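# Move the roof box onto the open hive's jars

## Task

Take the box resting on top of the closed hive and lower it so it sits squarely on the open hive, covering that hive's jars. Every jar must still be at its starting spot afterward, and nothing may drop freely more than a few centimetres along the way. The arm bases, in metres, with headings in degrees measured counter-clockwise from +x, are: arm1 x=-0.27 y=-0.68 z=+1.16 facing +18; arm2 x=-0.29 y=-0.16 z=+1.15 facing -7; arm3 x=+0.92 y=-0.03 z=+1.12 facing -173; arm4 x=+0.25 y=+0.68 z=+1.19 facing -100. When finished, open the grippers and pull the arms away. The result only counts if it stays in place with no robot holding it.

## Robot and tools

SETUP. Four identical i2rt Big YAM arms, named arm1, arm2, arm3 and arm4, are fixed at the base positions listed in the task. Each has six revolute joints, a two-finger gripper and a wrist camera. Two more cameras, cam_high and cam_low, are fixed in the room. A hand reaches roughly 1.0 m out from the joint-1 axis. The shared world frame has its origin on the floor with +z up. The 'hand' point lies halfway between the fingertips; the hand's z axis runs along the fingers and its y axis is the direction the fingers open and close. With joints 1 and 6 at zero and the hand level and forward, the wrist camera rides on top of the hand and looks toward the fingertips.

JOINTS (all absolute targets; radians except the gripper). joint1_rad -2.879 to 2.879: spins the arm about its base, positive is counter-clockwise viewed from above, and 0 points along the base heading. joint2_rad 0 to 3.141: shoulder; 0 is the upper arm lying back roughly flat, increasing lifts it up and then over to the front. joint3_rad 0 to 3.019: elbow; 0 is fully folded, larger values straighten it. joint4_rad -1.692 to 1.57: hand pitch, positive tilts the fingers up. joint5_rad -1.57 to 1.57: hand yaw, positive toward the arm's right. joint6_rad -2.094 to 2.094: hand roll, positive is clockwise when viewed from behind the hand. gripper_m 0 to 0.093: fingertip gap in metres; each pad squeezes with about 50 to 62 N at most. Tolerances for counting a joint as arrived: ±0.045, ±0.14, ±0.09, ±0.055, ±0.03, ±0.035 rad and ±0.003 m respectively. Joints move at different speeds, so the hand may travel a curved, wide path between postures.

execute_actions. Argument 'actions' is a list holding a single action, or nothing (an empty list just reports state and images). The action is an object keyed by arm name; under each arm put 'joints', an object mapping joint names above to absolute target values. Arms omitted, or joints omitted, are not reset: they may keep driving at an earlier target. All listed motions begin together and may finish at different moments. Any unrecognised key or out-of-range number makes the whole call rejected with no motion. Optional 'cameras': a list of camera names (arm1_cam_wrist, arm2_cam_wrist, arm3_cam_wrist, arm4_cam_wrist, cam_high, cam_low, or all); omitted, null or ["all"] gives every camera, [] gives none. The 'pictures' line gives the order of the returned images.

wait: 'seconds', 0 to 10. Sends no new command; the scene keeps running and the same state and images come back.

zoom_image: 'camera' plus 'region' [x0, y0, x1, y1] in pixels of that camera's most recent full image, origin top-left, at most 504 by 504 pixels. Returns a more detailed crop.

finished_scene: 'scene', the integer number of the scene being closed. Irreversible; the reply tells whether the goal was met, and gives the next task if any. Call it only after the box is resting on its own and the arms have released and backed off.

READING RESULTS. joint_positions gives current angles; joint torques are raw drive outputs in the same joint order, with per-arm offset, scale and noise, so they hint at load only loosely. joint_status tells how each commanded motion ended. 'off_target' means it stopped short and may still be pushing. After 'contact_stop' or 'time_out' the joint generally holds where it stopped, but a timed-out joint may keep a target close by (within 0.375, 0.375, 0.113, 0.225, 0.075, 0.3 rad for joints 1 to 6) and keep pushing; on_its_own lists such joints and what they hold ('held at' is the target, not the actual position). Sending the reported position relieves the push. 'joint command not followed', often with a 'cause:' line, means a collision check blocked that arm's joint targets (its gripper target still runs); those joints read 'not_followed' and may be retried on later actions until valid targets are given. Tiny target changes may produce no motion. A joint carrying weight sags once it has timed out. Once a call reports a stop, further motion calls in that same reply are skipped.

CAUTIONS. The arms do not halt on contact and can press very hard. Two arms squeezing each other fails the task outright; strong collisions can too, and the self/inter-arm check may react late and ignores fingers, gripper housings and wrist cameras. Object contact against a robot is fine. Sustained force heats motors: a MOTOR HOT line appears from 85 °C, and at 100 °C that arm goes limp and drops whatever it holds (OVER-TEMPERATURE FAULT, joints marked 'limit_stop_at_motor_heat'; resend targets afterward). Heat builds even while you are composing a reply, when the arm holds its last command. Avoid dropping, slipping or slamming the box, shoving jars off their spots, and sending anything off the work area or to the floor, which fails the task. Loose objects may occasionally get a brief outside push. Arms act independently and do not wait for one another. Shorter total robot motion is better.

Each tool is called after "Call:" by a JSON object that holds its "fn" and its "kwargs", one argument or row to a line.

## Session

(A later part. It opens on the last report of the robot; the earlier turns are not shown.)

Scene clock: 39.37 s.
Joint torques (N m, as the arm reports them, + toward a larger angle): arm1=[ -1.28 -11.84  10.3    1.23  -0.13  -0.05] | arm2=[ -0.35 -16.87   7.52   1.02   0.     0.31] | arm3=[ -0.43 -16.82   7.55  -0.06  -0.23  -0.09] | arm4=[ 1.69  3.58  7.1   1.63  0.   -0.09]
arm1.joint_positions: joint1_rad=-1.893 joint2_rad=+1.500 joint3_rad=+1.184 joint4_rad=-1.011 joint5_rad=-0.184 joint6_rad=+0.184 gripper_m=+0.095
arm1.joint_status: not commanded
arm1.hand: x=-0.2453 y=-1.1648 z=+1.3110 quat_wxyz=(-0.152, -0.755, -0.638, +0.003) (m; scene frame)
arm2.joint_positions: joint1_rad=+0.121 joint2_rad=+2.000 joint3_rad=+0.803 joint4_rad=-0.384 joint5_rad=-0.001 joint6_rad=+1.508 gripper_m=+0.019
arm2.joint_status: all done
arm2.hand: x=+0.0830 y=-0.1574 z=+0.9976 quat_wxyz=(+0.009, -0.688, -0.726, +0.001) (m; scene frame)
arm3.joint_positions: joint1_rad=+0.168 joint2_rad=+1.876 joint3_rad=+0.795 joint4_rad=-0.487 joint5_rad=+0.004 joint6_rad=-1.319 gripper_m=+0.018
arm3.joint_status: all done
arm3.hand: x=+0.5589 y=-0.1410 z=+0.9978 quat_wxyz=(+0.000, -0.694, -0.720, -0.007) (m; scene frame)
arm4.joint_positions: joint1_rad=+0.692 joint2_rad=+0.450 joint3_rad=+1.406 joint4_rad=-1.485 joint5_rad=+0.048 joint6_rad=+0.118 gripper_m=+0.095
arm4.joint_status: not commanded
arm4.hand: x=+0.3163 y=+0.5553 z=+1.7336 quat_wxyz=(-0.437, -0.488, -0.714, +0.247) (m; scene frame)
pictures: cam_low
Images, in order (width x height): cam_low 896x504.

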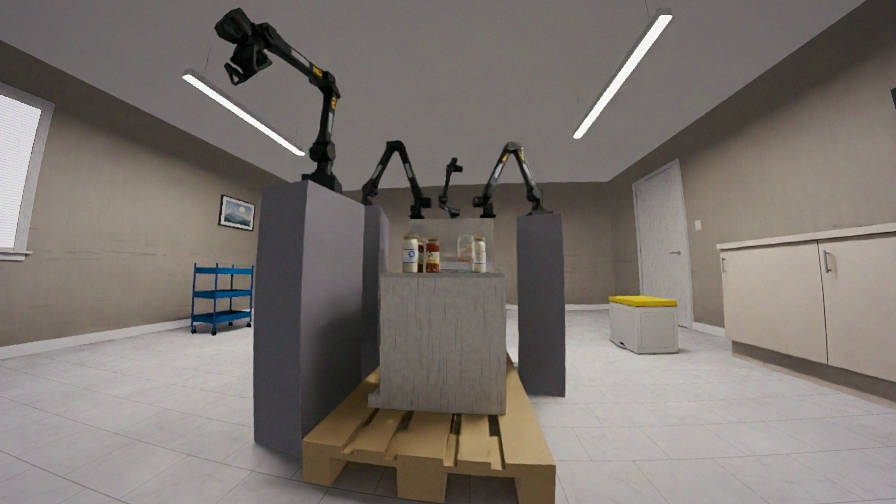

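Call:
{"fn": "execute_actions", "kwargs": {
  "actions": [
    {"arm2":{"joints":{"joint2_rad":1.649,"joint3_rad":0.855,"joint4_rad":-0.636}},"arm3":{"joints":{"joint2_rad":1.571,"joint3_rad":0.88,"joint4_rad":-0.765}}}
  ],
  "cameras": []
}}

Call:
{"fn": "execute_actions", "kwargs": {
  "actions": [
    {"arm2":{"joints":{"joint2_rad":1.45,"joint3_rad":0.94,"joint4_rad":-0.907}},"arm3":{"joints":{"joint2_rad":1.40,"joint3_rad":0.99,"joint4_rad":-1.03}}}
  ],
  "cameras": ["cam_low","cam_high"]
}}

Scene clock: 41.77 s.
Joint torques (N m, as the arm reports them, + toward a larger angle): arm1=[ -1.16 -11.64  10.15   1.16  -0.13  -0.05] | arm2=[ -0.24 -14.51  10.75   0.78   0.03   0.35] | arm3=[ -0.44 -12.87  12.01  -0.65  -0.21  -0.07] | arm4=[ 1.72  3.54  7.13  1.62  0.   -0.09]
arm1.joint_positions: joint1_rad=-1.893 joint2_rad=+1.500 joint3_rad=+1.184 joint4_rad=-1.011 joint5_rad=-0.184 joint6_rad=+0.184 gripper_m=+0.095
arm1.joint_status: not commanded
arm1.hand: x=-0.2453 y=-1.1648 z=+1.3110 quat_wxyz=(-0.152, -0.755, -0.638, +0.003) (m; scene frame)
arm2.joint_positions: joint1_rad=+0.121 joint2_rad=+1.726 joint3_rad=+0.803 joint4_rad=-0.634 joint5_rad=-0.001 joint6_rad=+1.508 gripper_m=+0.019
arm2.joint_status: all done
arm2.hand: x=+0.0866 y=-0.1584 z=+1.0963 quat_wxyz=(+0.000, -0.688, -0.726, -0.007) (m; scene frame)
arm3.joint_positions: joint1_rad=+0.168 joint2_rad=+1.610 joint3_rad=+0.802 joint4_rad=-0.744 joint5_rad=+0.004 joint6_rad=-1.320 gripper_m=+0.018
arm3.joint_status: all done
arm3.hand: x=+0.5652 y=-0.1396 z=+1.0938 quat_wxyz=(+0.004, -0.694, -0.720, +0.000) (m; scene frame)
arm4.joint_positions: joint1_rad=+0.692 joint2_rad=+0.450 joint3_rad=+1.406 joint4_rad=-1.485 joint5_rad=+0.048 joint6_rad=+0.118 gripper_m=+0.095
arm4.joint_status: not commanded
arm4.hand: x=+0.3163 y=+0.5553 z=+1.7336 quat_wxyz=(-0.437, -0.488, -0.714, +0.247) (m; scene frame)
pictures: none
No camera images: the call's "cameras" was empty. Leave "cameras" out to get every camera's image.

Scene clock: 43.97 s.
Joint torques (N m, as the arm reports them, + toward a larger angle): arm1=[ -0.98 -12.27  10.28   1.17  -0.14  -0.04] | arm2=[ -0.45 -12.35  16.35   0.1    0.06   0.33] | arm3=[ -0.43 -13.03  13.73  -0.94  -0.26  -0.07] | arm4=[ 1.68  3.53  7.15  1.62  0.   -0.09]
arm1.joint_positions: joint1_rad=-1.893 joint2_rad=+1.500 joint3_rad=+1.184 joint4_rad=-1.011 joint5_rad=-0.184 joint6_rad=+0.184 gripper_m=+0.095
arm1.joint_status: not commanded
arm1.hand: x=-0.2453 y=-1.1648 z=+1.3110 quat_wxyz=(-0.152, -0.755, -0.638, +0.003) (m; scene frame)
arm2.joint_positions: joint1_rad=+0.121 joint2_rad=+1.512 joint3_rad=+0.846 joint4_rad=-0.887 joint5_rad=-0.001 joint6_rad=+1.508 gripper_m=+0.019
arm2.joint_status: joint3_rad time_out (moved +0.043 of +0.137); the others done
arm2.on_its_own: joint3_rad reads +0.846 and still pushes toward +0.940 since a time_out
arm2.hand: x=+0.0777 y=-0.1592 z=+1.1831 quat_wxyz=(-0.001, -0.688, -0.726, -0.009) (m; scene frame)
arm3.joint_positions: joint1_rad=+0.167 joint2_rad=+1.449 joint3_rad=+0.908 joint4_rad=-1.002 joint5_rad=+0.005 joint6_rad=-1.320 gripper_m=+0.018
arm3.joint_status: all done
arm3.hand: x=+0.5596 y=-0.1411 z=+1.1816 quat_wxyz=(+0.007, -0.694, -0.720, +0.003) (m; scene frame)
arm4.joint_positions: joint1_rad=+0.692 joint2_rad=+0.450 joint3_rad=+1.406 joint4_rad=-1.485 joint5_rad=+0.048 joint6_rad=+0.118 gripper_m=+0.095
arm4.joint_status: not commanded
arm4.hand: x=+0.3163 y=+0.5553 z=+1.7336 quat_wxyz=(-0.437, -0.488, -0.714, +0.247) (m; scene frame)
pictures: cam_high, cam_low
Images, in order (width x height): cam_high 896x504, cam_low 896x504.

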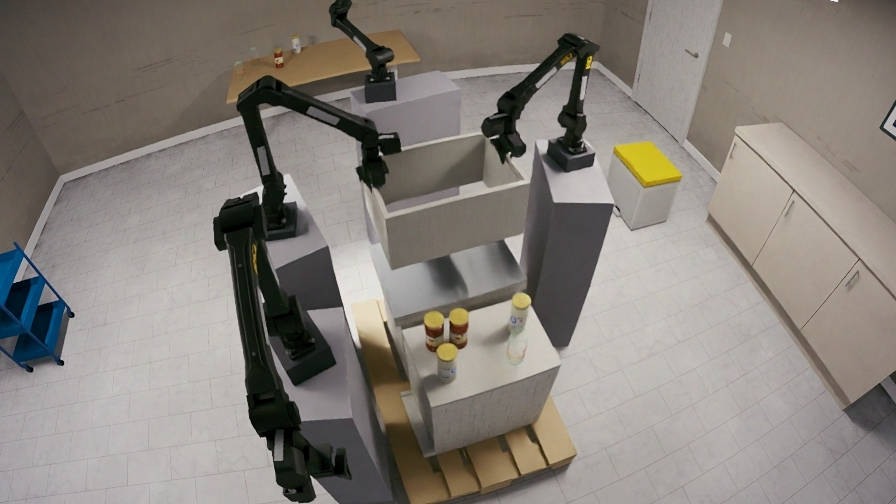

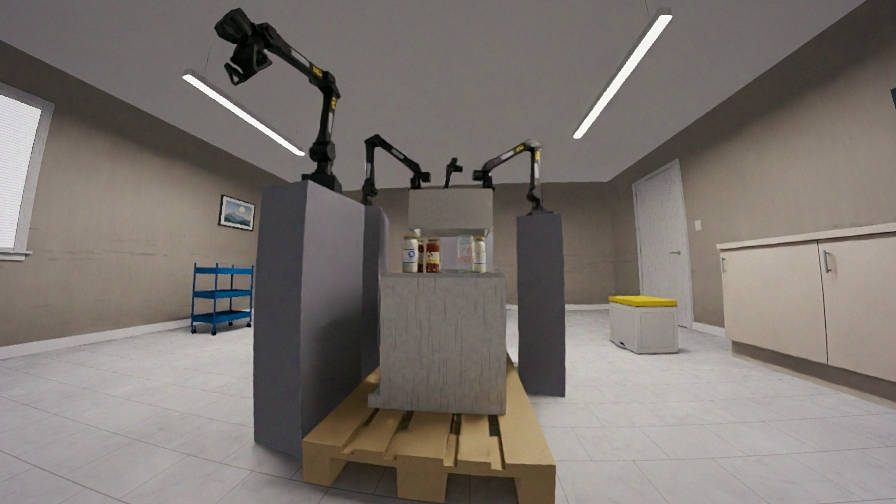

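Call:
{"fn": "execute_actions", "kwargs": {
  "actions": [
    {"arm2":{"joints":{"joint1_rad":-0.158,"joint2_rad":1.511,"joint3_rad":1.005,"joint4_rad":-0.91,"joint6_rad":1.234}},"arm3":{"joints":{"joint1_rad":0.425,"joint2_rad":1.518,"joint3_rad":1.118,"joint4_rad":-1.04,"joint6_rad":-1.059}}}
  ],
  "cameras": ["cam_high"]
}}

Scene clock: 52.50 s.
Joint torques (N m, as the arm reports them, + toward a larger angle): arm1=[ -1.03 -11.77  10.3    1.13  -0.14  -0.02] | arm2=[  0.5  -13.56  16.24   0.74  -0.01   0.18] | arm3=[ -0.47 -15.7   13.27  -0.25  -0.27  -0.11] | arm4=[ 1.79  3.58  7.11  1.62  0.01 -0.09]
arm1.joint_positions: joint1_rad=-1.893 joint2_rad=+1.500 joint3_rad=+1.184 joint4_rad=-1.011 joint5_rad=-0.184 joint6_rad=+0.184 gripper_m=+0.095
arm1.joint_status: not commanded
arm1.hand: x=-0.2453 y=-1.1648 z=+1.3110 quat_wxyz=(-0.152, -0.755, -0.638, +0.003) (m; scene frame)
arm2.joint_positions: joint1_rad=-0.165 joint2_rad=+1.577 joint3_rad=+0.912 joint4_rad=-0.908 joint5_rad=+0.000 joint6_rad=+1.226 gripper_m=+0.019
arm2.joint_status: joint3_rad time_out (moved +0.066 of +0.159); the others done
arm2.on_its_own: joint3_rad reads +0.912 and still pushes toward +1.005 since a time_out
arm2.hand: x=+0.0810 y=-0.2700 z=+1.1786 quat_wxyz=(+0.006, -0.689, -0.724, -0.002) (m; scene frame)
arm3.joint_positions: joint1_rad=+0.430 joint2_rad=+1.574 joint3_rad=+1.042 joint4_rad=-1.029 joint5_rad=+0.005 joint6_rad=-1.049 gripper_m=+0.018
arm3.joint_status: all done
arm3.hand: x=+0.5613 y=-0.2554 z=+1.1780 quat_wxyz=(+0.001, -0.696, -0.718, -0.003) (m; scene frame)
arm4.joint_positions: joint1_rad=+0.692 joint2_rad=+0.450 joint3_rad=+1.406 joint4_rad=-1.485 joint5_rad=+0.048 joint6_rad=+0.118 gripper_m=+0.095
arm4.joint_status: not commanded
arm4.hand: x=+0.3163 y=+0.5553 z=+1.7336 quat_wxyz=(-0.437, -0.488, -0.714, +0.247) (m; scene frame)
pictures: cam_high
Images, in order (width x height): cam_high 896x504.

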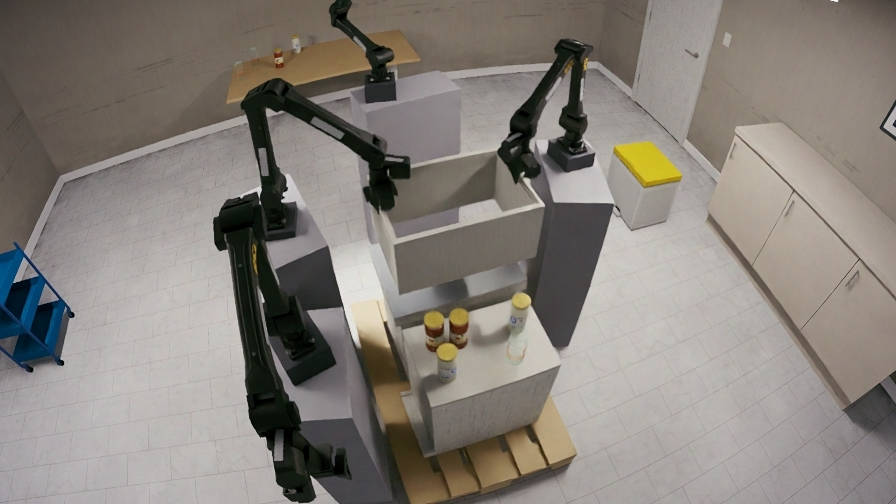

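Call:
{"fn": "execute_actions", "kwargs": {
  "actions": [
    {"arm2":{"joints":{"joint1_rad":-0.385,"joint2_rad":1.627,"joint3_rad":1.144,"joint4_rad":-0.935,"joint6_rad":1.006}},"arm3":{"joints":{"joint1_rad":0.625,"joint2_rad":1.66,"joint3_rad":1.287,"joint4_rad":-1.075,"joint6_rad":-0.862}}}
  ],
  "cameras": []
}}

Scene clock: 55.20 s.
Joint torques (N m, as the arm reports them, + toward a larger angle): arm1=[ -1.33 -11.81  10.31   1.2   -0.12  -0.03] | arm2=[  1.07 -16.78  15.5    0.56   0.04   0.17] | arm3=[ -0.5  -19.14  12.91  -0.38  -0.34  -0.13] | arm4=[ 1.71  3.56  7.13  1.63  0.   -0.09]
arm1.joint_positions: joint1_rad=-1.893 joint2_rad=+1.500 joint3_rad=+1.184 joint4_rad=-1.011 joint5_rad=-0.184 joint6_rad=+0.184 gripper_m=+0.095
arm1.joint_status: not commanded
arm1.hand: x=-0.2453 y=-1.1648 z=+1.3110 quat_wxyz=(-0.152, -0.755, -0.638, +0.003) (m; scene frame)
arm2.joint_positions: joint1_rad=-0.394 joint2_rad=+1.714 joint3_rad=+1.059 joint4_rad=-0.929 joint5_rad=-0.002 joint6_rad=+0.999 gripper_m=+0.019
arm2.joint_status: all done
arm2.hand: x=+0.0892 y=-0.3771 z=+1.1677 quat_wxyz=(+0.011, -0.690, -0.724, -0.002) (m; scene frame)
arm3.joint_positions: joint1_rad=+0.630 joint2_rad=+1.729 joint3_rad=+1.216 joint4_rad=-1.061 joint5_rad=+0.007 joint6_rad=-0.850 gripper_m=+0.018
arm3.joint_status: all done
arm3.hand: x=+0.5694 y=-0.3621 z=+1.1685 quat_wxyz=(+0.002, -0.696, -0.718, -0.009) (m; scene frame)
arm4.joint_positions: joint1_rad=+0.692 joint2_rad=+0.450 joint3_rad=+1.406 joint4_rad=-1.485 joint5_rad=+0.048 joint6_rad=+0.118 gripper_m=+0.095
arm4.joint_status: not commanded
arm4.hand: x=+0.3163 y=+0.5553 z=+1.7336 quat_wxyz=(-0.437, -0.488, -0.714, +0.247) (m; scene frame)
pictures: none
No camera images: the call's "cameras" was empty. Leave "cameras" out to get every camera's image.

Call:
{"fn": "execute_actions", "kwargs": {
  "actions": [
    {"arm2":{"joints":{"joint1_rad":-0.564,"joint2_rad":1.751,"joint3_rad":1.364,"joint4_rad":-1.005,"joint6_rad":0.827}},"arm3":{"joints":{"joint1_rad":0.778,"joint2_rad":1.818,"joint3_rad":1.548,"joint4_rad":-1.155,"joint6_rad":-0.712}}}
  ],
  "cameras": ["arm2_cam_wrist","arm3_cam_wrist","cam_low"]
}}

Scene clock: 58.40 s.
Joint torques (N m, as the arm reports them, + toward a larger angle): arm1=[ -1.01 -11.74  10.22   1.13  -0.13  -0.02] | arm2=[  0.59 -20.54  16.59   0.38  -0.04   0.15] | arm3=[ -0.03 -23.08  13.92  -0.41  -0.38  -0.12] | arm4=[ 1.76  3.58  7.13  1.64  0.01 -0.09]
arm1.joint_positions: joint1_rad=-1.893 joint2_rad=+1.500 joint3_rad=+1.184 joint4_rad=-1.011 joint5_rad=-0.184 joint6_rad=+0.184 gripper_m=+0.095
arm1.joint_status: not commanded
arm1.hand: x=-0.2453 y=-1.1648 z=+1.3110 quat_wxyz=(-0.152, -0.755, -0.638, +0.003) (m; scene frame)
arm2.joint_positions: joint1_rad=-0.570 joint2_rad=+1.859 joint3_rad=+1.272 joint4_rad=-0.995 joint5_rad=+0.000 joint6_rad=+0.822 gripper_m=+0.019
arm2.joint_status: joint3_rad time_out (moved +0.213 of +0.305); the others done
arm2.on_its_own: joint3_rad reads +1.272 and still pushes toward +1.364 since a time_out
arm2.hand: x=+0.0951 y=-0.4843 z=+1.1658 quat_wxyz=(+0.011, -0.690, -0.724, -0.002) (m; scene frame)
arm3.joint_positions: joint1_rad=+0.779 joint2_rad=+1.901 joint3_rad=+1.469 joint4_rad=-1.140 joint5_rad=+0.009 joint6_rad=-0.702 gripper_m=+0.018
arm3.joint_status: all done
arm3.hand: x=+0.5753 y=-0.4688 z=+1.1679 quat_wxyz=(+0.002, -0.696, -0.718, -0.008) (m; scene frame)
arm4.joint_positions: joint1_rad=+0.692 joint2_rad=+0.450 joint3_rad=+1.406 joint4_rad=-1.485 joint5_rad=+0.048 joint6_rad=+0.118 gripper_m=+0.095
arm4.joint_status: not commanded
arm4.hand: x=+0.3163 y=+0.5553 z=+1.7336 quat_wxyz=(-0.437, -0.488, -0.714, +0.247) (m; scene frame)
pictures: arm2_cam_wrist, arm3_cam_wrist, cam_low
Images, in order (width x height): arm2_cam_wrist 896x504, arm3_cam_wrist 896x504, cam_low 896x504.

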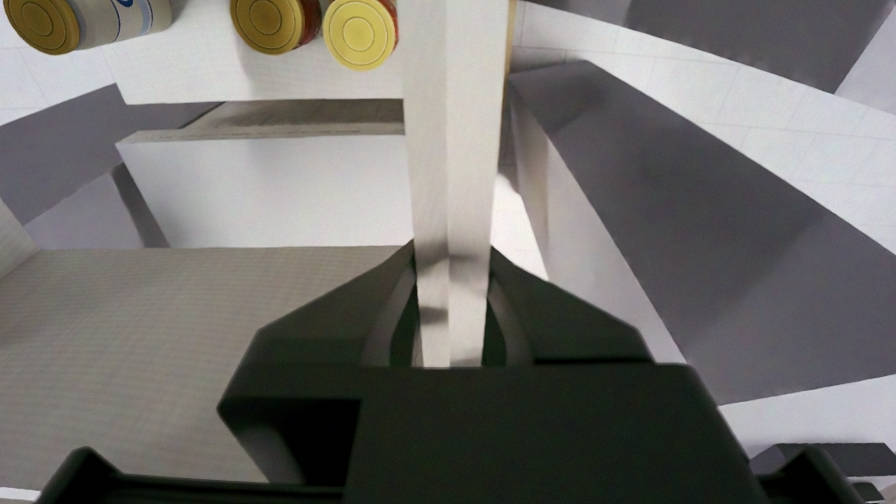

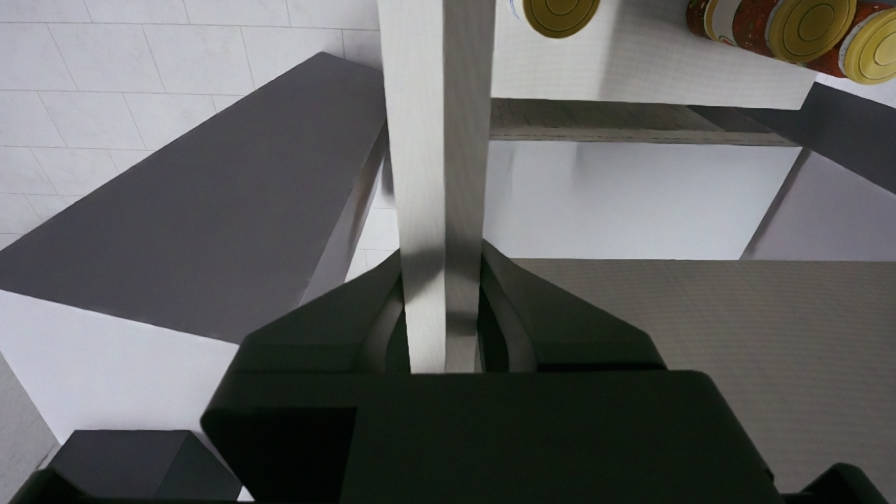

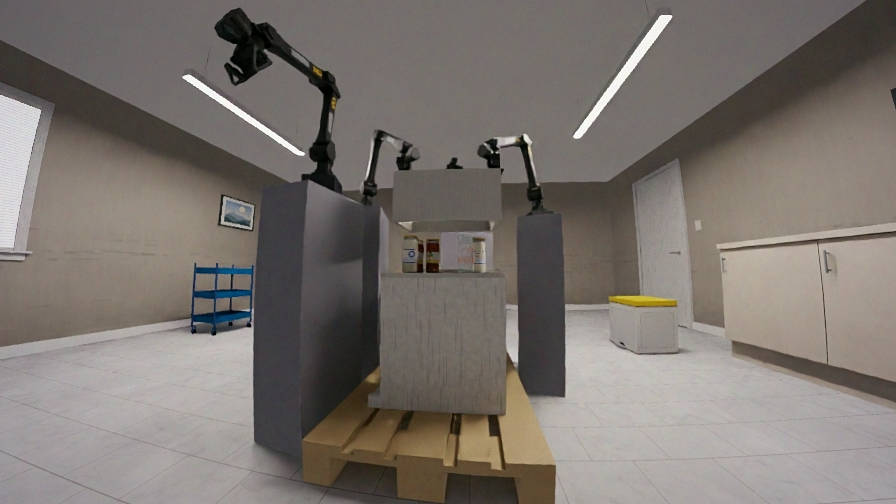

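Call:
{"fn": "execute_actions", "kwargs": {
  "actions": [
    {"arm2":{"joints":{"joint1_rad":-0.699,"joint2_rad":1.873,"joint3_rad":1.566,"joint4_rad":-1.065,"joint6_rad":0.708}},"arm3":{"joints":{"joint1_rad":0.869,"joint2_rad":2.025,"joint3_rad":1.893,"joint4_rad":-1.275,"joint6_rad":-0.603}}}
  ],
  "cameras": ["arm2_cam_wrist","arm3_cam_wrist","cam_low","cam_high"]
}}

Call:
{"fn": "zoom_image", "kwargs": {
  "camera": "cam_low",
  "region": [360, 140, 530, 300]
}}

Scene clock: 74.93 s.
Joint torques (N m, as the arm reports them, + toward a larger angle): arm1=[ -1.31 -12.2   10.1    1.18  -0.12  -0.04] | arm2=[  0.01 -23.41  18.75   0.03   0.05   0.11] | arm3=[  0.64 -27.15  16.21  -0.72  -0.61   0.02] | arm4=[ 1.78  3.51  7.14  1.62  0.   -0.09]
arm1.joint_positions: joint1_rad=-1.893 joint2_rad=+1.500 joint3_rad=+1.184 joint4_rad=-1.011 joint5_rad=-0.184 joint6_rad=+0.184 gripper_m=+0.095
arm1.joint_status: not commanded
arm1.hand: x=-0.2453 y=-1.1648 z=+1.3110 quat_wxyz=(-0.152, -0.755, -0.638, +0.003) (m; scene frame)
arm2.joint_positions: joint1_rad=-0.699 joint2_rad=+1.995 joint3_rad=+1.453 joint4_rad=-1.045 joint5_rad=-0.002 joint6_rad=+0.707 gripper_m=+0.019
arm2.joint_status: joint3_rad time_out (moved +0.181 of +0.294); the others done
arm2.on_its_own: joint3_rad reads +1.453 and still pushes toward +1.565 since a time_out
arm2.hand: x=+0.0855 y=-0.5704 z=+1.1528 quat_wxyz=(+0.013, -0.695, -0.719, -0.004) (m; scene frame)
arm3.joint_positions: joint1_rad=+0.860 joint2_rad=+2.118 joint3_rad=+1.789 joint4_rad=-1.253 joint5_rad=+0.015 joint6_rad=-0.606 gripper_m=+0.018
arm3.joint_status: joint3_rad time_out (moved +0.320 of +0.424); the others done
arm3.on_its_own: joint3_rad reads +1.789 and still pushes toward +1.893 since a time_out
arm3.hand: x=+0.5663 y=-0.5616 z=+1.1555 quat_wxyz=(+0.006, -0.701, -0.713, -0.012) (m; scene frame)
arm4.joint_positions: joint1_rad=+0.692 joint2_rad=+0.450 joint3_rad=+1.406 joint4_rad=-1.485 joint5_rad=+0.048 joint6_rad=+0.118 gripper_m=+0.095
arm4.joint_status: not commanded
arm4.hand: x=+0.3163 y=+0.5553 z=+1.7336 quat_wxyz=(-0.437, -0.488, -0.714, +0.247) (m; scene frame)
pictures: arm2_cam_wrist, arm3_cam_wrist, cam_high, cam_low
Images, in order (width x height): arm2_cam_wrist 896x504, arm3_cam_wrist 896x504, cam_high 896x504, cam_low 896x504.

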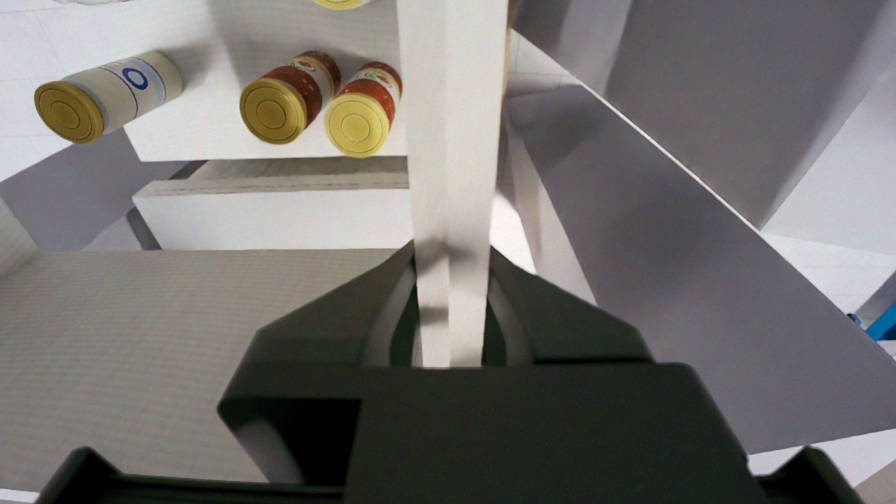

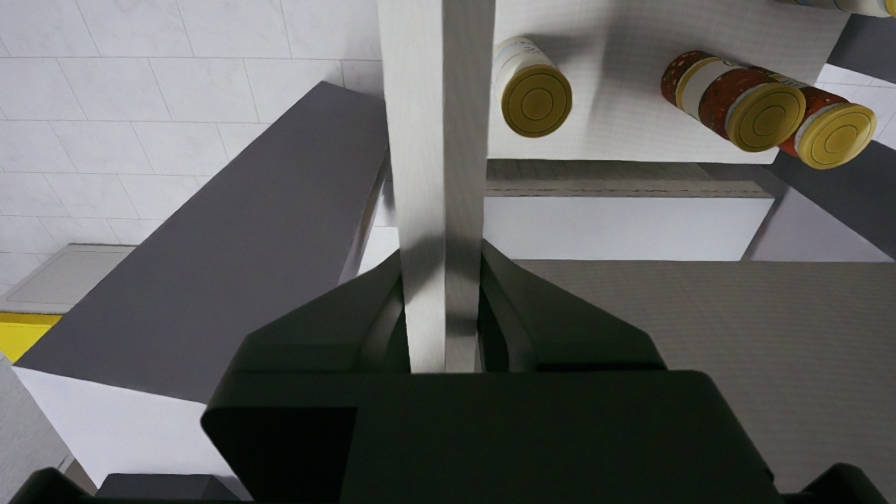

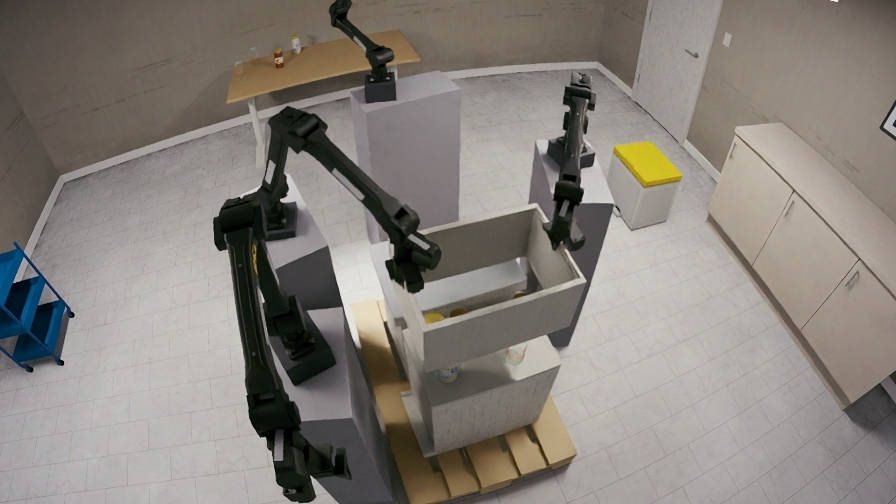

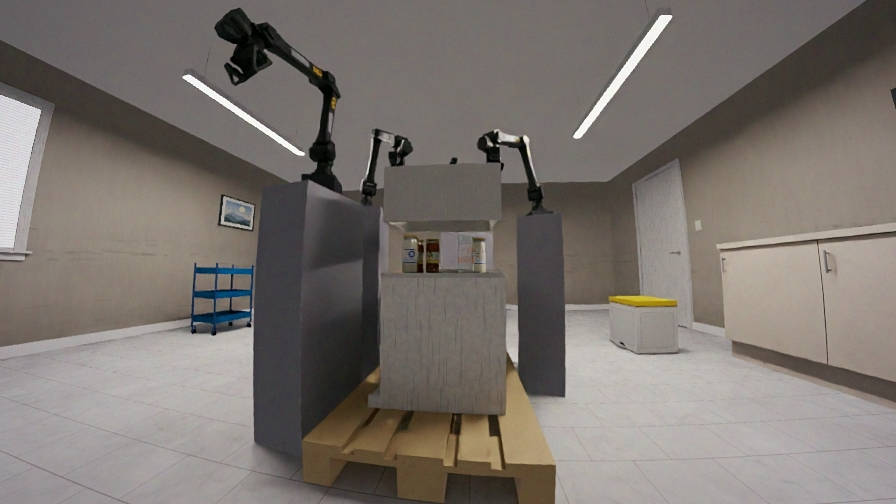

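Region (360, 140, 530, 300) of cam_low's 896x504 image, scaled by 2.965, with more detail than that image has; it fills the top 474 rows of this view, and the rest is white.

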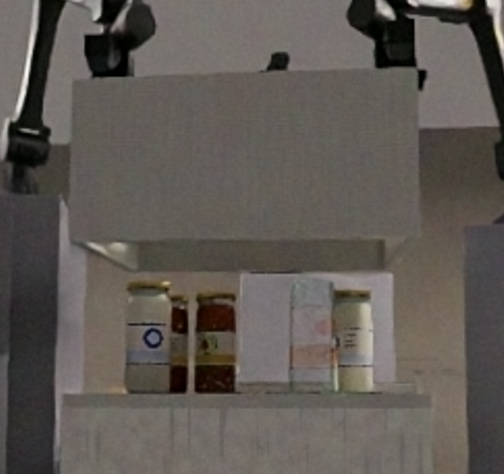

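Call:
{"fn": "zoom_image", "kwargs": {
  "camera": "arm2_cam_wrist",
  "region": [0, 120, 450, 290]
}}

Call:
{"fn": "zoom_image", "kwargs": {
  "camera": "arm3_cam_wrist",
  "region": [446, 120, 896, 290]
}}

Region (0, 120, 450, 290) of arm2_cam_wrist's 896x504 image, scaled by 1.120, with more detail than that image has; it fills the top 190 rows of this view, and the rest is white.

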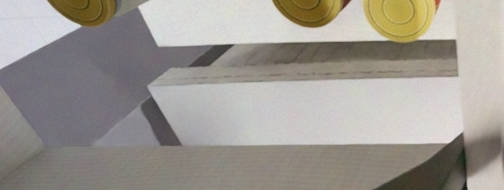

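Region (446, 120, 896, 290) of arm3_cam_wrist's 896x504 image, scaled by 1.120, with more detail than that image has; it fills the top 190 rows of this view, and the rest is white.

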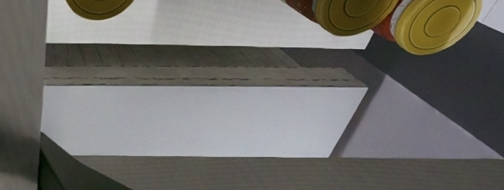

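Call:
{"fn": "execute_actions", "kwargs": {
  "actions": [
    {"arm2":{"joints":{"joint1_rad":-0.722,"joint2_rad":2.011,"joint3_rad":1.565,"joint4_rad":-0.895,"joint6_rad":0.697}},"arm3":{"joints":{"joint1_rad":0.892,"joint2_rad":2.149,"joint3_rad":1.90,"joint4_rad":-1.12,"joint6_rad":-0.566}}}
  ],
  "cameras": ["arm2_cam_wrist","arm3_cam_wrist","cam_low"]
}}

Call:
{"fn": "zoom_image", "kwargs": {
  "camera": "cam_low",
  "region": [360, 140, 530, 300]
}}

Scene clock: 91.33 s.
Joint torques (N m, as the arm reports them, + toward a larger angle): arm1=[ -1.39 -12.27  10.2    1.29  -0.13  -0.01] | arm2=[ -0.82 -25.15  17.47   0.72  -0.15   0.01] | arm3=[  0.89 -29.52  15.6   -0.03  -0.68   0.04] | arm4=[ 1.75  3.52  7.12  1.63  0.   -0.09]
arm1.joint_positions: joint1_rad=-1.893 joint2_rad=+1.500 joint3_rad=+1.184 joint4_rad=-1.011 joint5_rad=-0.184 joint6_rad=+0.184 gripper_m=+0.095
arm1.joint_status: not commanded
arm1.hand: x=-0.2453 y=-1.1648 z=+1.3110 quat_wxyz=(-0.152, -0.755, -0.638, +0.003) (m; scene frame)
arm2.joint_positions: joint1_rad=-0.711 joint2_rad=+2.148 joint3_rad=+1.455 joint4_rad=-0.893 joint5_rad=+0.002 joint6_rad=+0.705 gripper_m=+0.019
arm2.joint_status: joint3_rad time_out (moved +0.003 of +0.112); the others done
arm2.on_its_own: joint3_rad reads +1.455 and still pushes toward +1.565 since a time_out
arm2.hand: x=+0.0882 y=-0.5843 z=+1.0690 quat_wxyz=(+0.013, -0.699, -0.715, -0.002) (m; scene frame)
arm3.joint_positions: joint1_rad=+0.879 joint2_rad=+2.260 joint3_rad=+1.797 joint4_rad=-1.115 joint5_rad=+0.017 joint6_rad=-0.572 gripper_m=+0.018
arm3.joint_status: joint3_rad time_out (moved +0.008 of +0.111); the others done
arm3.on_its_own: joint3_rad reads +1.797 and still pushes toward +1.900 since a time_out
arm3.hand: x=+0.5666 y=-0.5840 z=+1.0694 quat_wxyz=(+0.007, -0.706, -0.708, -0.009) (m; scene frame)
arm4.joint_positions: joint1_rad=+0.692 joint2_rad=+0.450 joint3_rad=+1.406 joint4_rad=-1.485 joint5_rad=+0.048 joint6_rad=+0.118 gripper_m=+0.095
arm4.joint_status: not commanded
arm4.hand: x=+0.3163 y=+0.5553 z=+1.7336 quat_wxyz=(-0.437, -0.488, -0.714, +0.247) (m; scene frame)
pictures: arm2_cam_wrist, arm3_cam_wrist, cam_low
Images, in order (width x height): arm2_cam_wrist 896x504, arm3_cam_wrist 896x504, cam_low 896x504.

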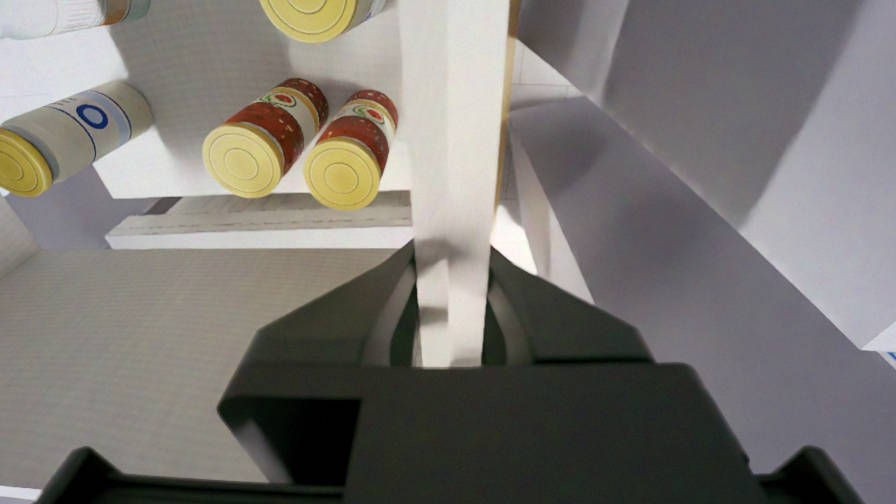

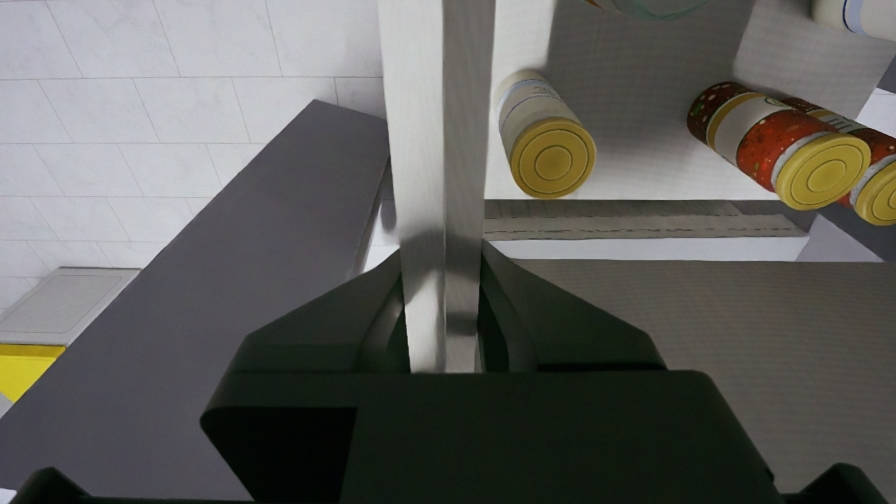

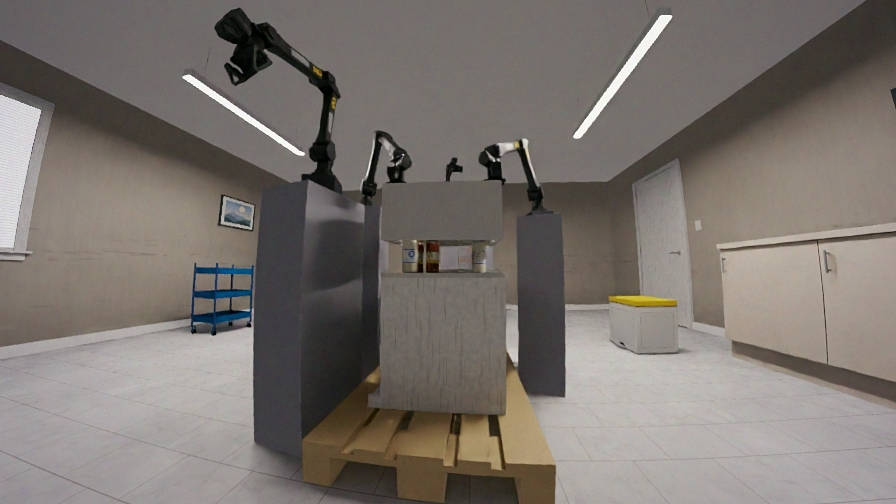

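Region (360, 140, 530, 300) of cam_low's 896x504 image, scaled by 2.965, with more detail than that image has; it fills the top 474 rows of this view, and the rest is white.

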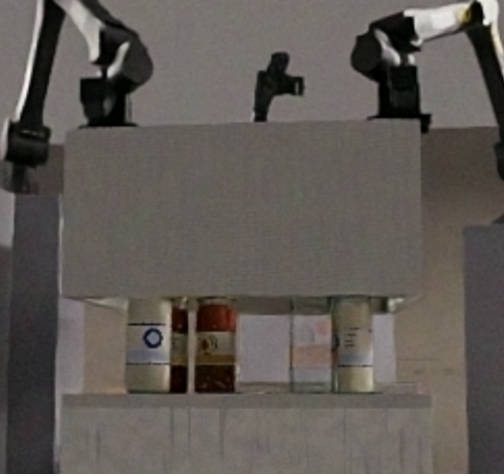

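Call:
{"fn": "zoom_image", "kwargs": {
  "camera": "arm2_cam_wrist",
  "region": [90, 170, 270, 270]
}}

Call:
{"fn": "zoom_image", "kwargs": {
  "camera": "arm2_cam_wrist",
  "region": [250, 170, 430, 270]
}}

Call:
{"fn": "zoom_image", "kwargs": {
  "camera": "arm3_cam_wrist",
  "region": [466, 170, 646, 270]
}}

Call:
{"fn": "zoom_image", "kwargs": {
  "camera": "arm3_cam_wrist",
  "region": [626, 170, 806, 270]
}}

Region (90, 170, 270, 270) of arm2_cam_wrist's 896x504 image, scaled by 2.800, with more detail than that image has.

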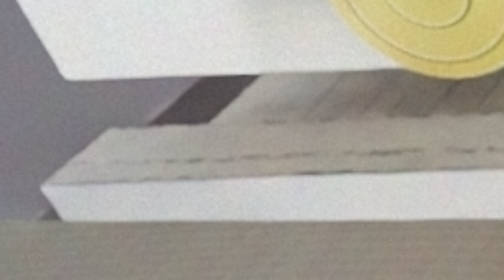

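Region (250, 170, 430, 270) of arm2_cam_wrist's 896x504 image, scaled by 2.800, with more detail than that image has.

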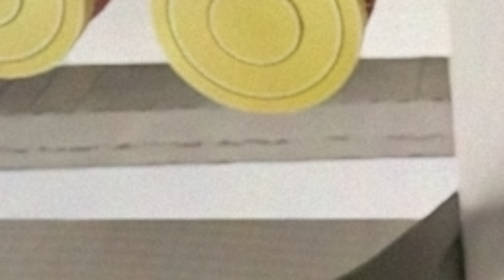

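Region (466, 170, 646, 270) of arm3_cam_wrist's 896x504 image, scaled by 2.800, with more detail than that image has.

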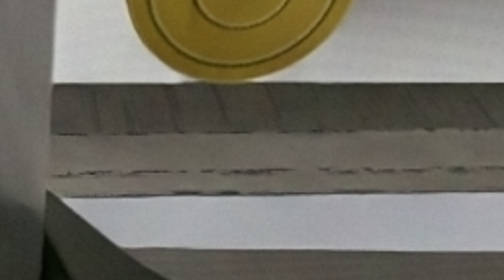

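Region (626, 170, 806, 270) of arm3_cam_wrist's 896x504 image, scaled by 2.800, with more detail than that image has.

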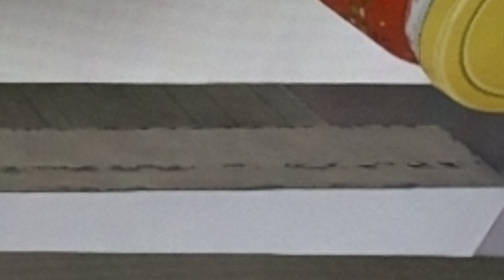

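Call:
{"fn": "execute_actions", "kwargs": {
  "actions": [
    {"arm2":{"joints":{"joint1_rad":-0.724,"joint2_rad":2.104,"joint4_rad":-0.79,"joint6_rad":0.688}},"arm3":{"joints":{"joint1_rad":0.90,"joint2_rad":2.212,"joint3_rad":1.835,"joint4_rad":-1.012,"joint6_rad":-0.575}}}
  ],
  "cameras": ["arm2_cam_wrist","arm3_cam_wrist","cam_low"]
}}

Scene clock: 102.27 s.
Joint torques (N m, as the arm reports them, + toward a larger angle): arm1=[ -1.47 -11.87  10.22   1.18  -0.13  -0.03] | arm2=[ -0.61 -23.6   16.78   1.02  -0.35  -0.02] | arm3=[  0.92 -28.4   11.4    0.69  -0.34  -0.11] | arm4=[ 1.77  3.56  7.15  1.63  0.   -0.09]
arm1.joint_positions: joint1_rad=-1.893 joint2_rad=+1.500 joint3_rad=+1.184 joint4_rad=-1.011 joint5_rad=-0.184 joint6_rad=+0.184 gripper_m=+0.095
arm1.joint_status: not commanded
arm1.hand: x=-0.2453 y=-1.1648 z=+1.3110 quat_wxyz=(-0.152, -0.755, -0.638, +0.003) (m; scene frame)
arm2.joint_positions: joint1_rad=-0.718 joint2_rad=+2.215 joint3_rad=+1.457 joint4_rad=-0.794 joint5_rad=+0.008 joint6_rad=+0.699 gripper_m=+0.019
arm2.joint_status: all done
arm2.on_its_own: joint3_rad reads +1.457 and still pushes toward +1.565 since a time_out
arm2.hand: x=+0.0908 y=-0.5946 z=+1.0320 quat_wxyz=(-0.004, -0.699, -0.715, +0.003) (m; scene frame)
arm3.joint_positions: joint1_rad=+0.887 joint2_rad=+2.307 joint3_rad=+1.784 joint4_rad=-1.024 joint5_rad=+0.008 joint6_rad=-0.565 gripper_m=+0.018
arm3.joint_status: all done
arm3.hand: x=+0.5679 y=-0.5941 z=+1.0351 quat_wxyz=(-0.001, -0.706, -0.708, +0.005) (m; scene frame)
arm4.joint_positions: joint1_rad=+0.692 joint2_rad=+0.450 joint3_rad=+1.406 joint4_rad=-1.485 joint5_rad=+0.048 joint6_rad=+0.118 gripper_m=+0.095
arm4.joint_status: not commanded
arm4.hand: x=+0.3163 y=+0.5553 z=+1.7336 quat_wxyz=(-0.437, -0.488, -0.714, +0.247) (m; scene frame)
pictures: arm2_cam_wrist, arm3_cam_wrist, cam_low
Images, in order (width x height): arm2_cam_wrist 896x504, arm3_cam_wrist 896x504, cam_low 896x504.

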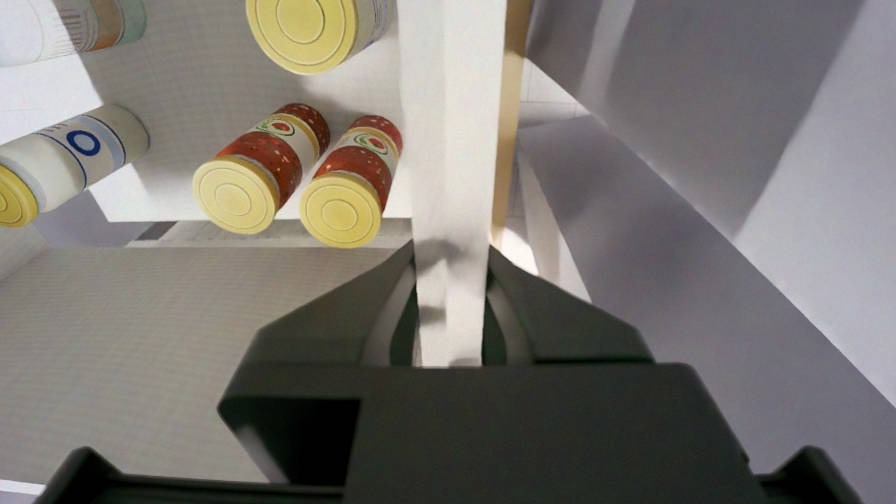

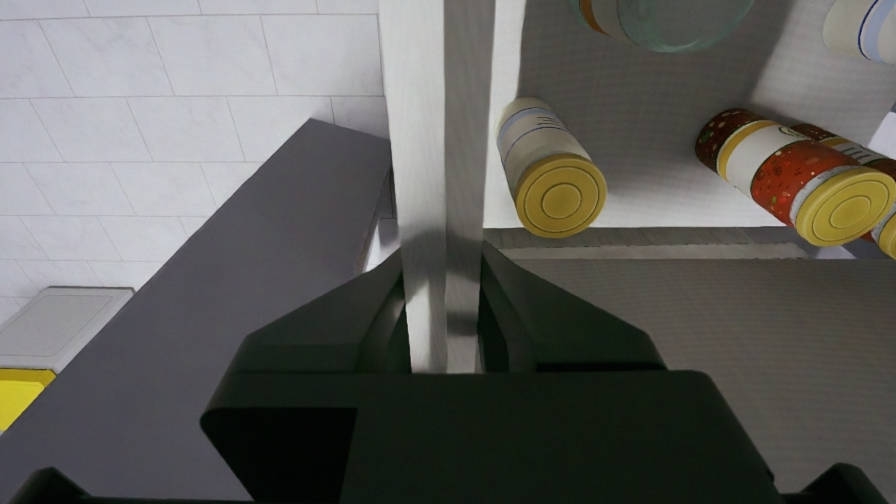

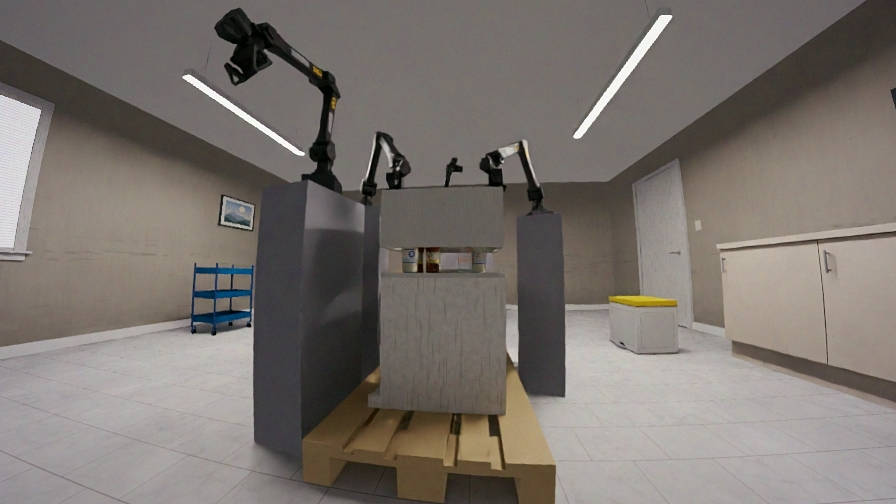

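Call:
{"fn": "execute_actions", "kwargs": {
  "actions": [
    {"arm2":{"joints":{"joint1_rad":-0.697,"joint2_rad":2.204,"joint3_rad":1.595,"joint4_rad":-0.727,"joint6_rad":0.698}},"arm3":{"joints":{"joint1_rad":0.885,"joint2_rad":2.289,"joint3_rad":1.81,"joint4_rad":-0.942,"joint6_rad":-0.588}}}
  ],
  "cameras": ["arm2_cam_wrist","arm3_cam_wrist","cam_low"]
}}

Call:
{"fn": "zoom_image", "kwargs": {
  "camera": "cam_low",
  "region": [370, 190, 520, 300]
}}

Call:
{"fn": "zoom_image", "kwargs": {
  "camera": "arm2_cam_wrist",
  "region": [30, 200, 430, 280]
}}

Call:
{"fn": "zoom_image", "kwargs": {
  "camera": "arm3_cam_wrist",
  "region": [466, 210, 866, 290]
}}

Scene clock: 109.30 s.
Joint torques (N m, as the arm reports them, + toward a larger angle): arm1=[ -1.13 -12.    10.3    1.15  -0.14  -0.01] | arm2=[  0.18 -25.08  16.29   1.02  -0.3    0.04] | arm3=[  0.02 -28.61  11.01   0.29  -0.56  -0.14] | arm4=[ 1.67  3.51  7.13  1.62  0.   -0.08]
arm1.joint_positions: joint1_rad=-1.893 joint2_rad=+1.500 joint3_rad=+1.184 joint4_rad=-1.011 joint5_rad=-0.184 joint6_rad=+0.184 gripper_m=+0.095
arm1.joint_status: not commanded
arm1.hand: x=-0.2453 y=-1.1648 z=+1.3110 quat_wxyz=(-0.152, -0.755, -0.638, +0.003) (m; scene frame)
arm2.joint_positions: joint1_rad=-0.702 joint2_rad=+2.331 joint3_rad=+1.488 joint4_rad=-0.733 joint5_rad=+0.007 joint6_rad=+0.702 gripper_m=+0.019
arm2.joint_status: joint3_rad time_out (moved +0.031 of +0.138); the others done
arm2.on_its_own: joint3_rad reads +1.488 and still pushes toward +1.595 since a time_out
arm2.hand: x=+0.0975 y=-0.5870 z=+0.9752 quat_wxyz=(+0.008, -0.694, -0.720, +0.001) (m; scene frame)
arm3.joint_positions: joint1_rad=+0.884 joint2_rad=+2.388 joint3_rad=+1.758 joint4_rad=-0.945 joint5_rad=+0.014 joint6_rad=-0.577 gripper_m=+0.018
arm3.joint_status: all done
arm3.hand: x=+0.5728 y=-0.5825 z=+0.9754 quat_wxyz=(+0.005, -0.703, -0.711, -0.008) (m; scene frame)
arm4.joint_positions: joint1_rad=+0.692 joint2_rad=+0.450 joint3_rad=+1.406 joint4_rad=-1.485 joint5_rad=+0.048 joint6_rad=+0.118 gripper_m=+0.095
arm4.joint_status: not commanded
arm4.hand: x=+0.3163 y=+0.5553 z=+1.7336 quat_wxyz=(-0.437, -0.488, -0.714, +0.247) (m; scene frame)
pictures: arm2_cam_wrist, arm3_cam_wrist, cam_low
Images, in order (width x height): arm2_cam_wrist 896x504, arm3_cam_wrist 896x504, cam_low 896x504.

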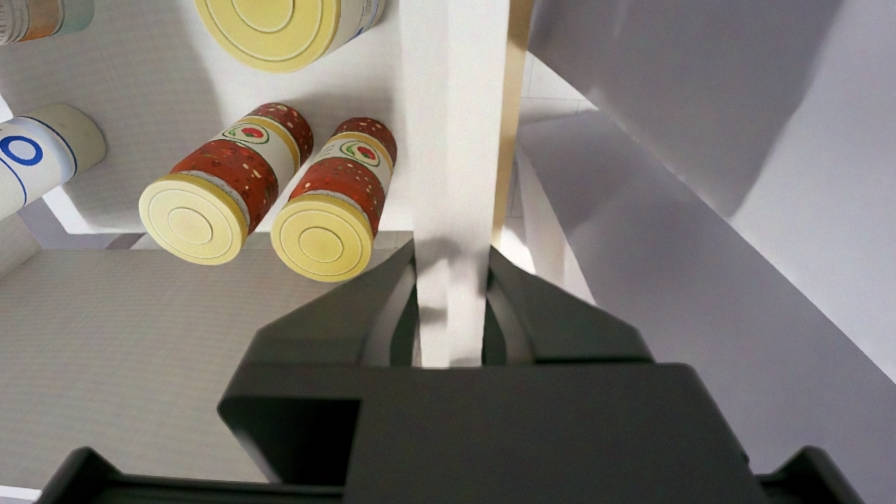

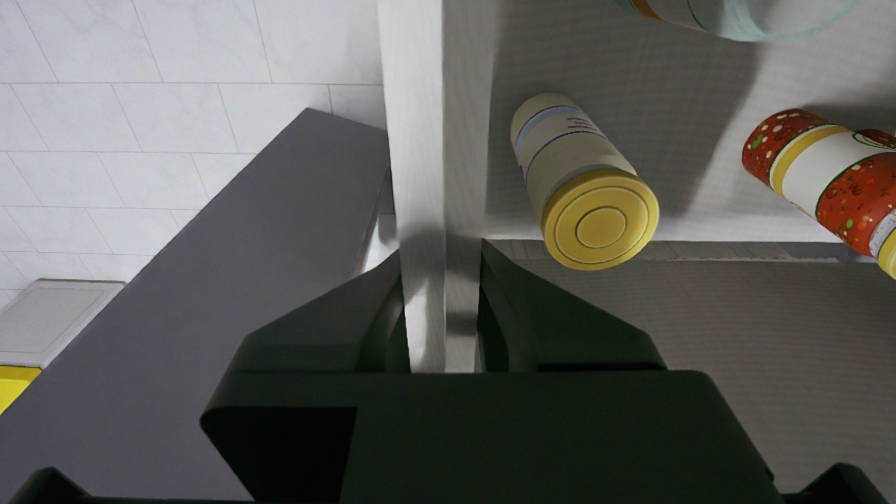

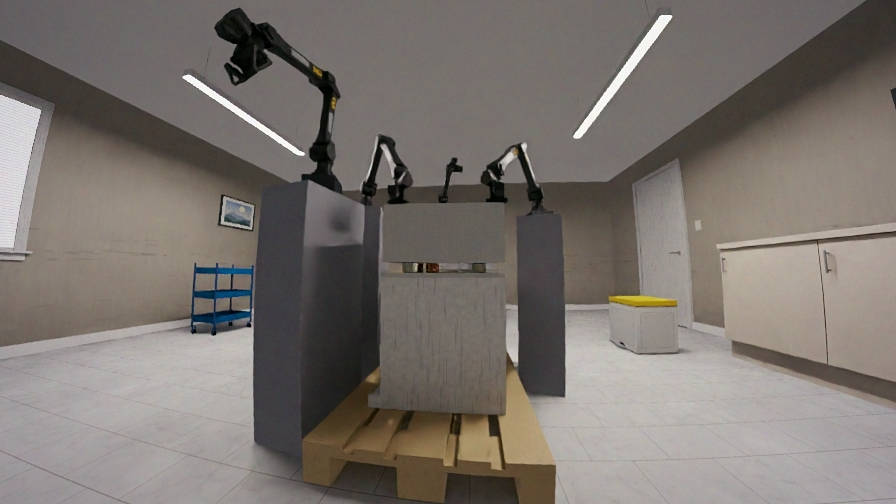

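Region (370, 190, 520, 300) of cam_low's 896x504 image, scaled by 3.360, with more detail than that image has; it fills the top 370 rows of this view, and the rest is white.

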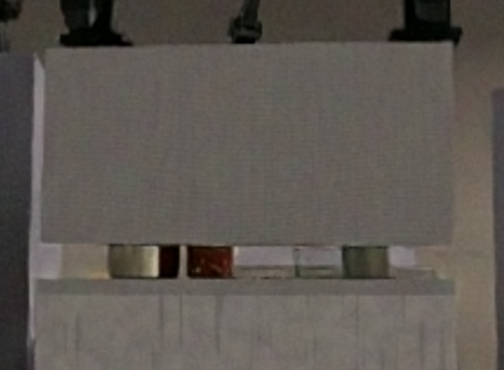

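Region (30, 200, 430, 280) of arm2_cam_wrist's 896x504 image, scaled by 1.260, with more detail than that image has; it fills the top 101 rows of this view, and the rest is white.

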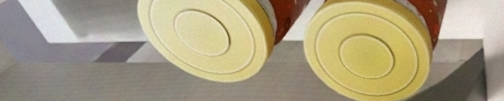

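Region (466, 210, 866, 290) of arm3_cam_wrist's 896x504 image, scaled by 1.260, with more detail than that image has; it fills the top 101 rows of this view, and the rest is white.

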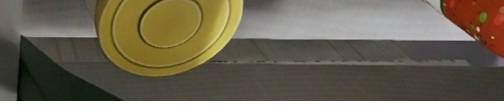

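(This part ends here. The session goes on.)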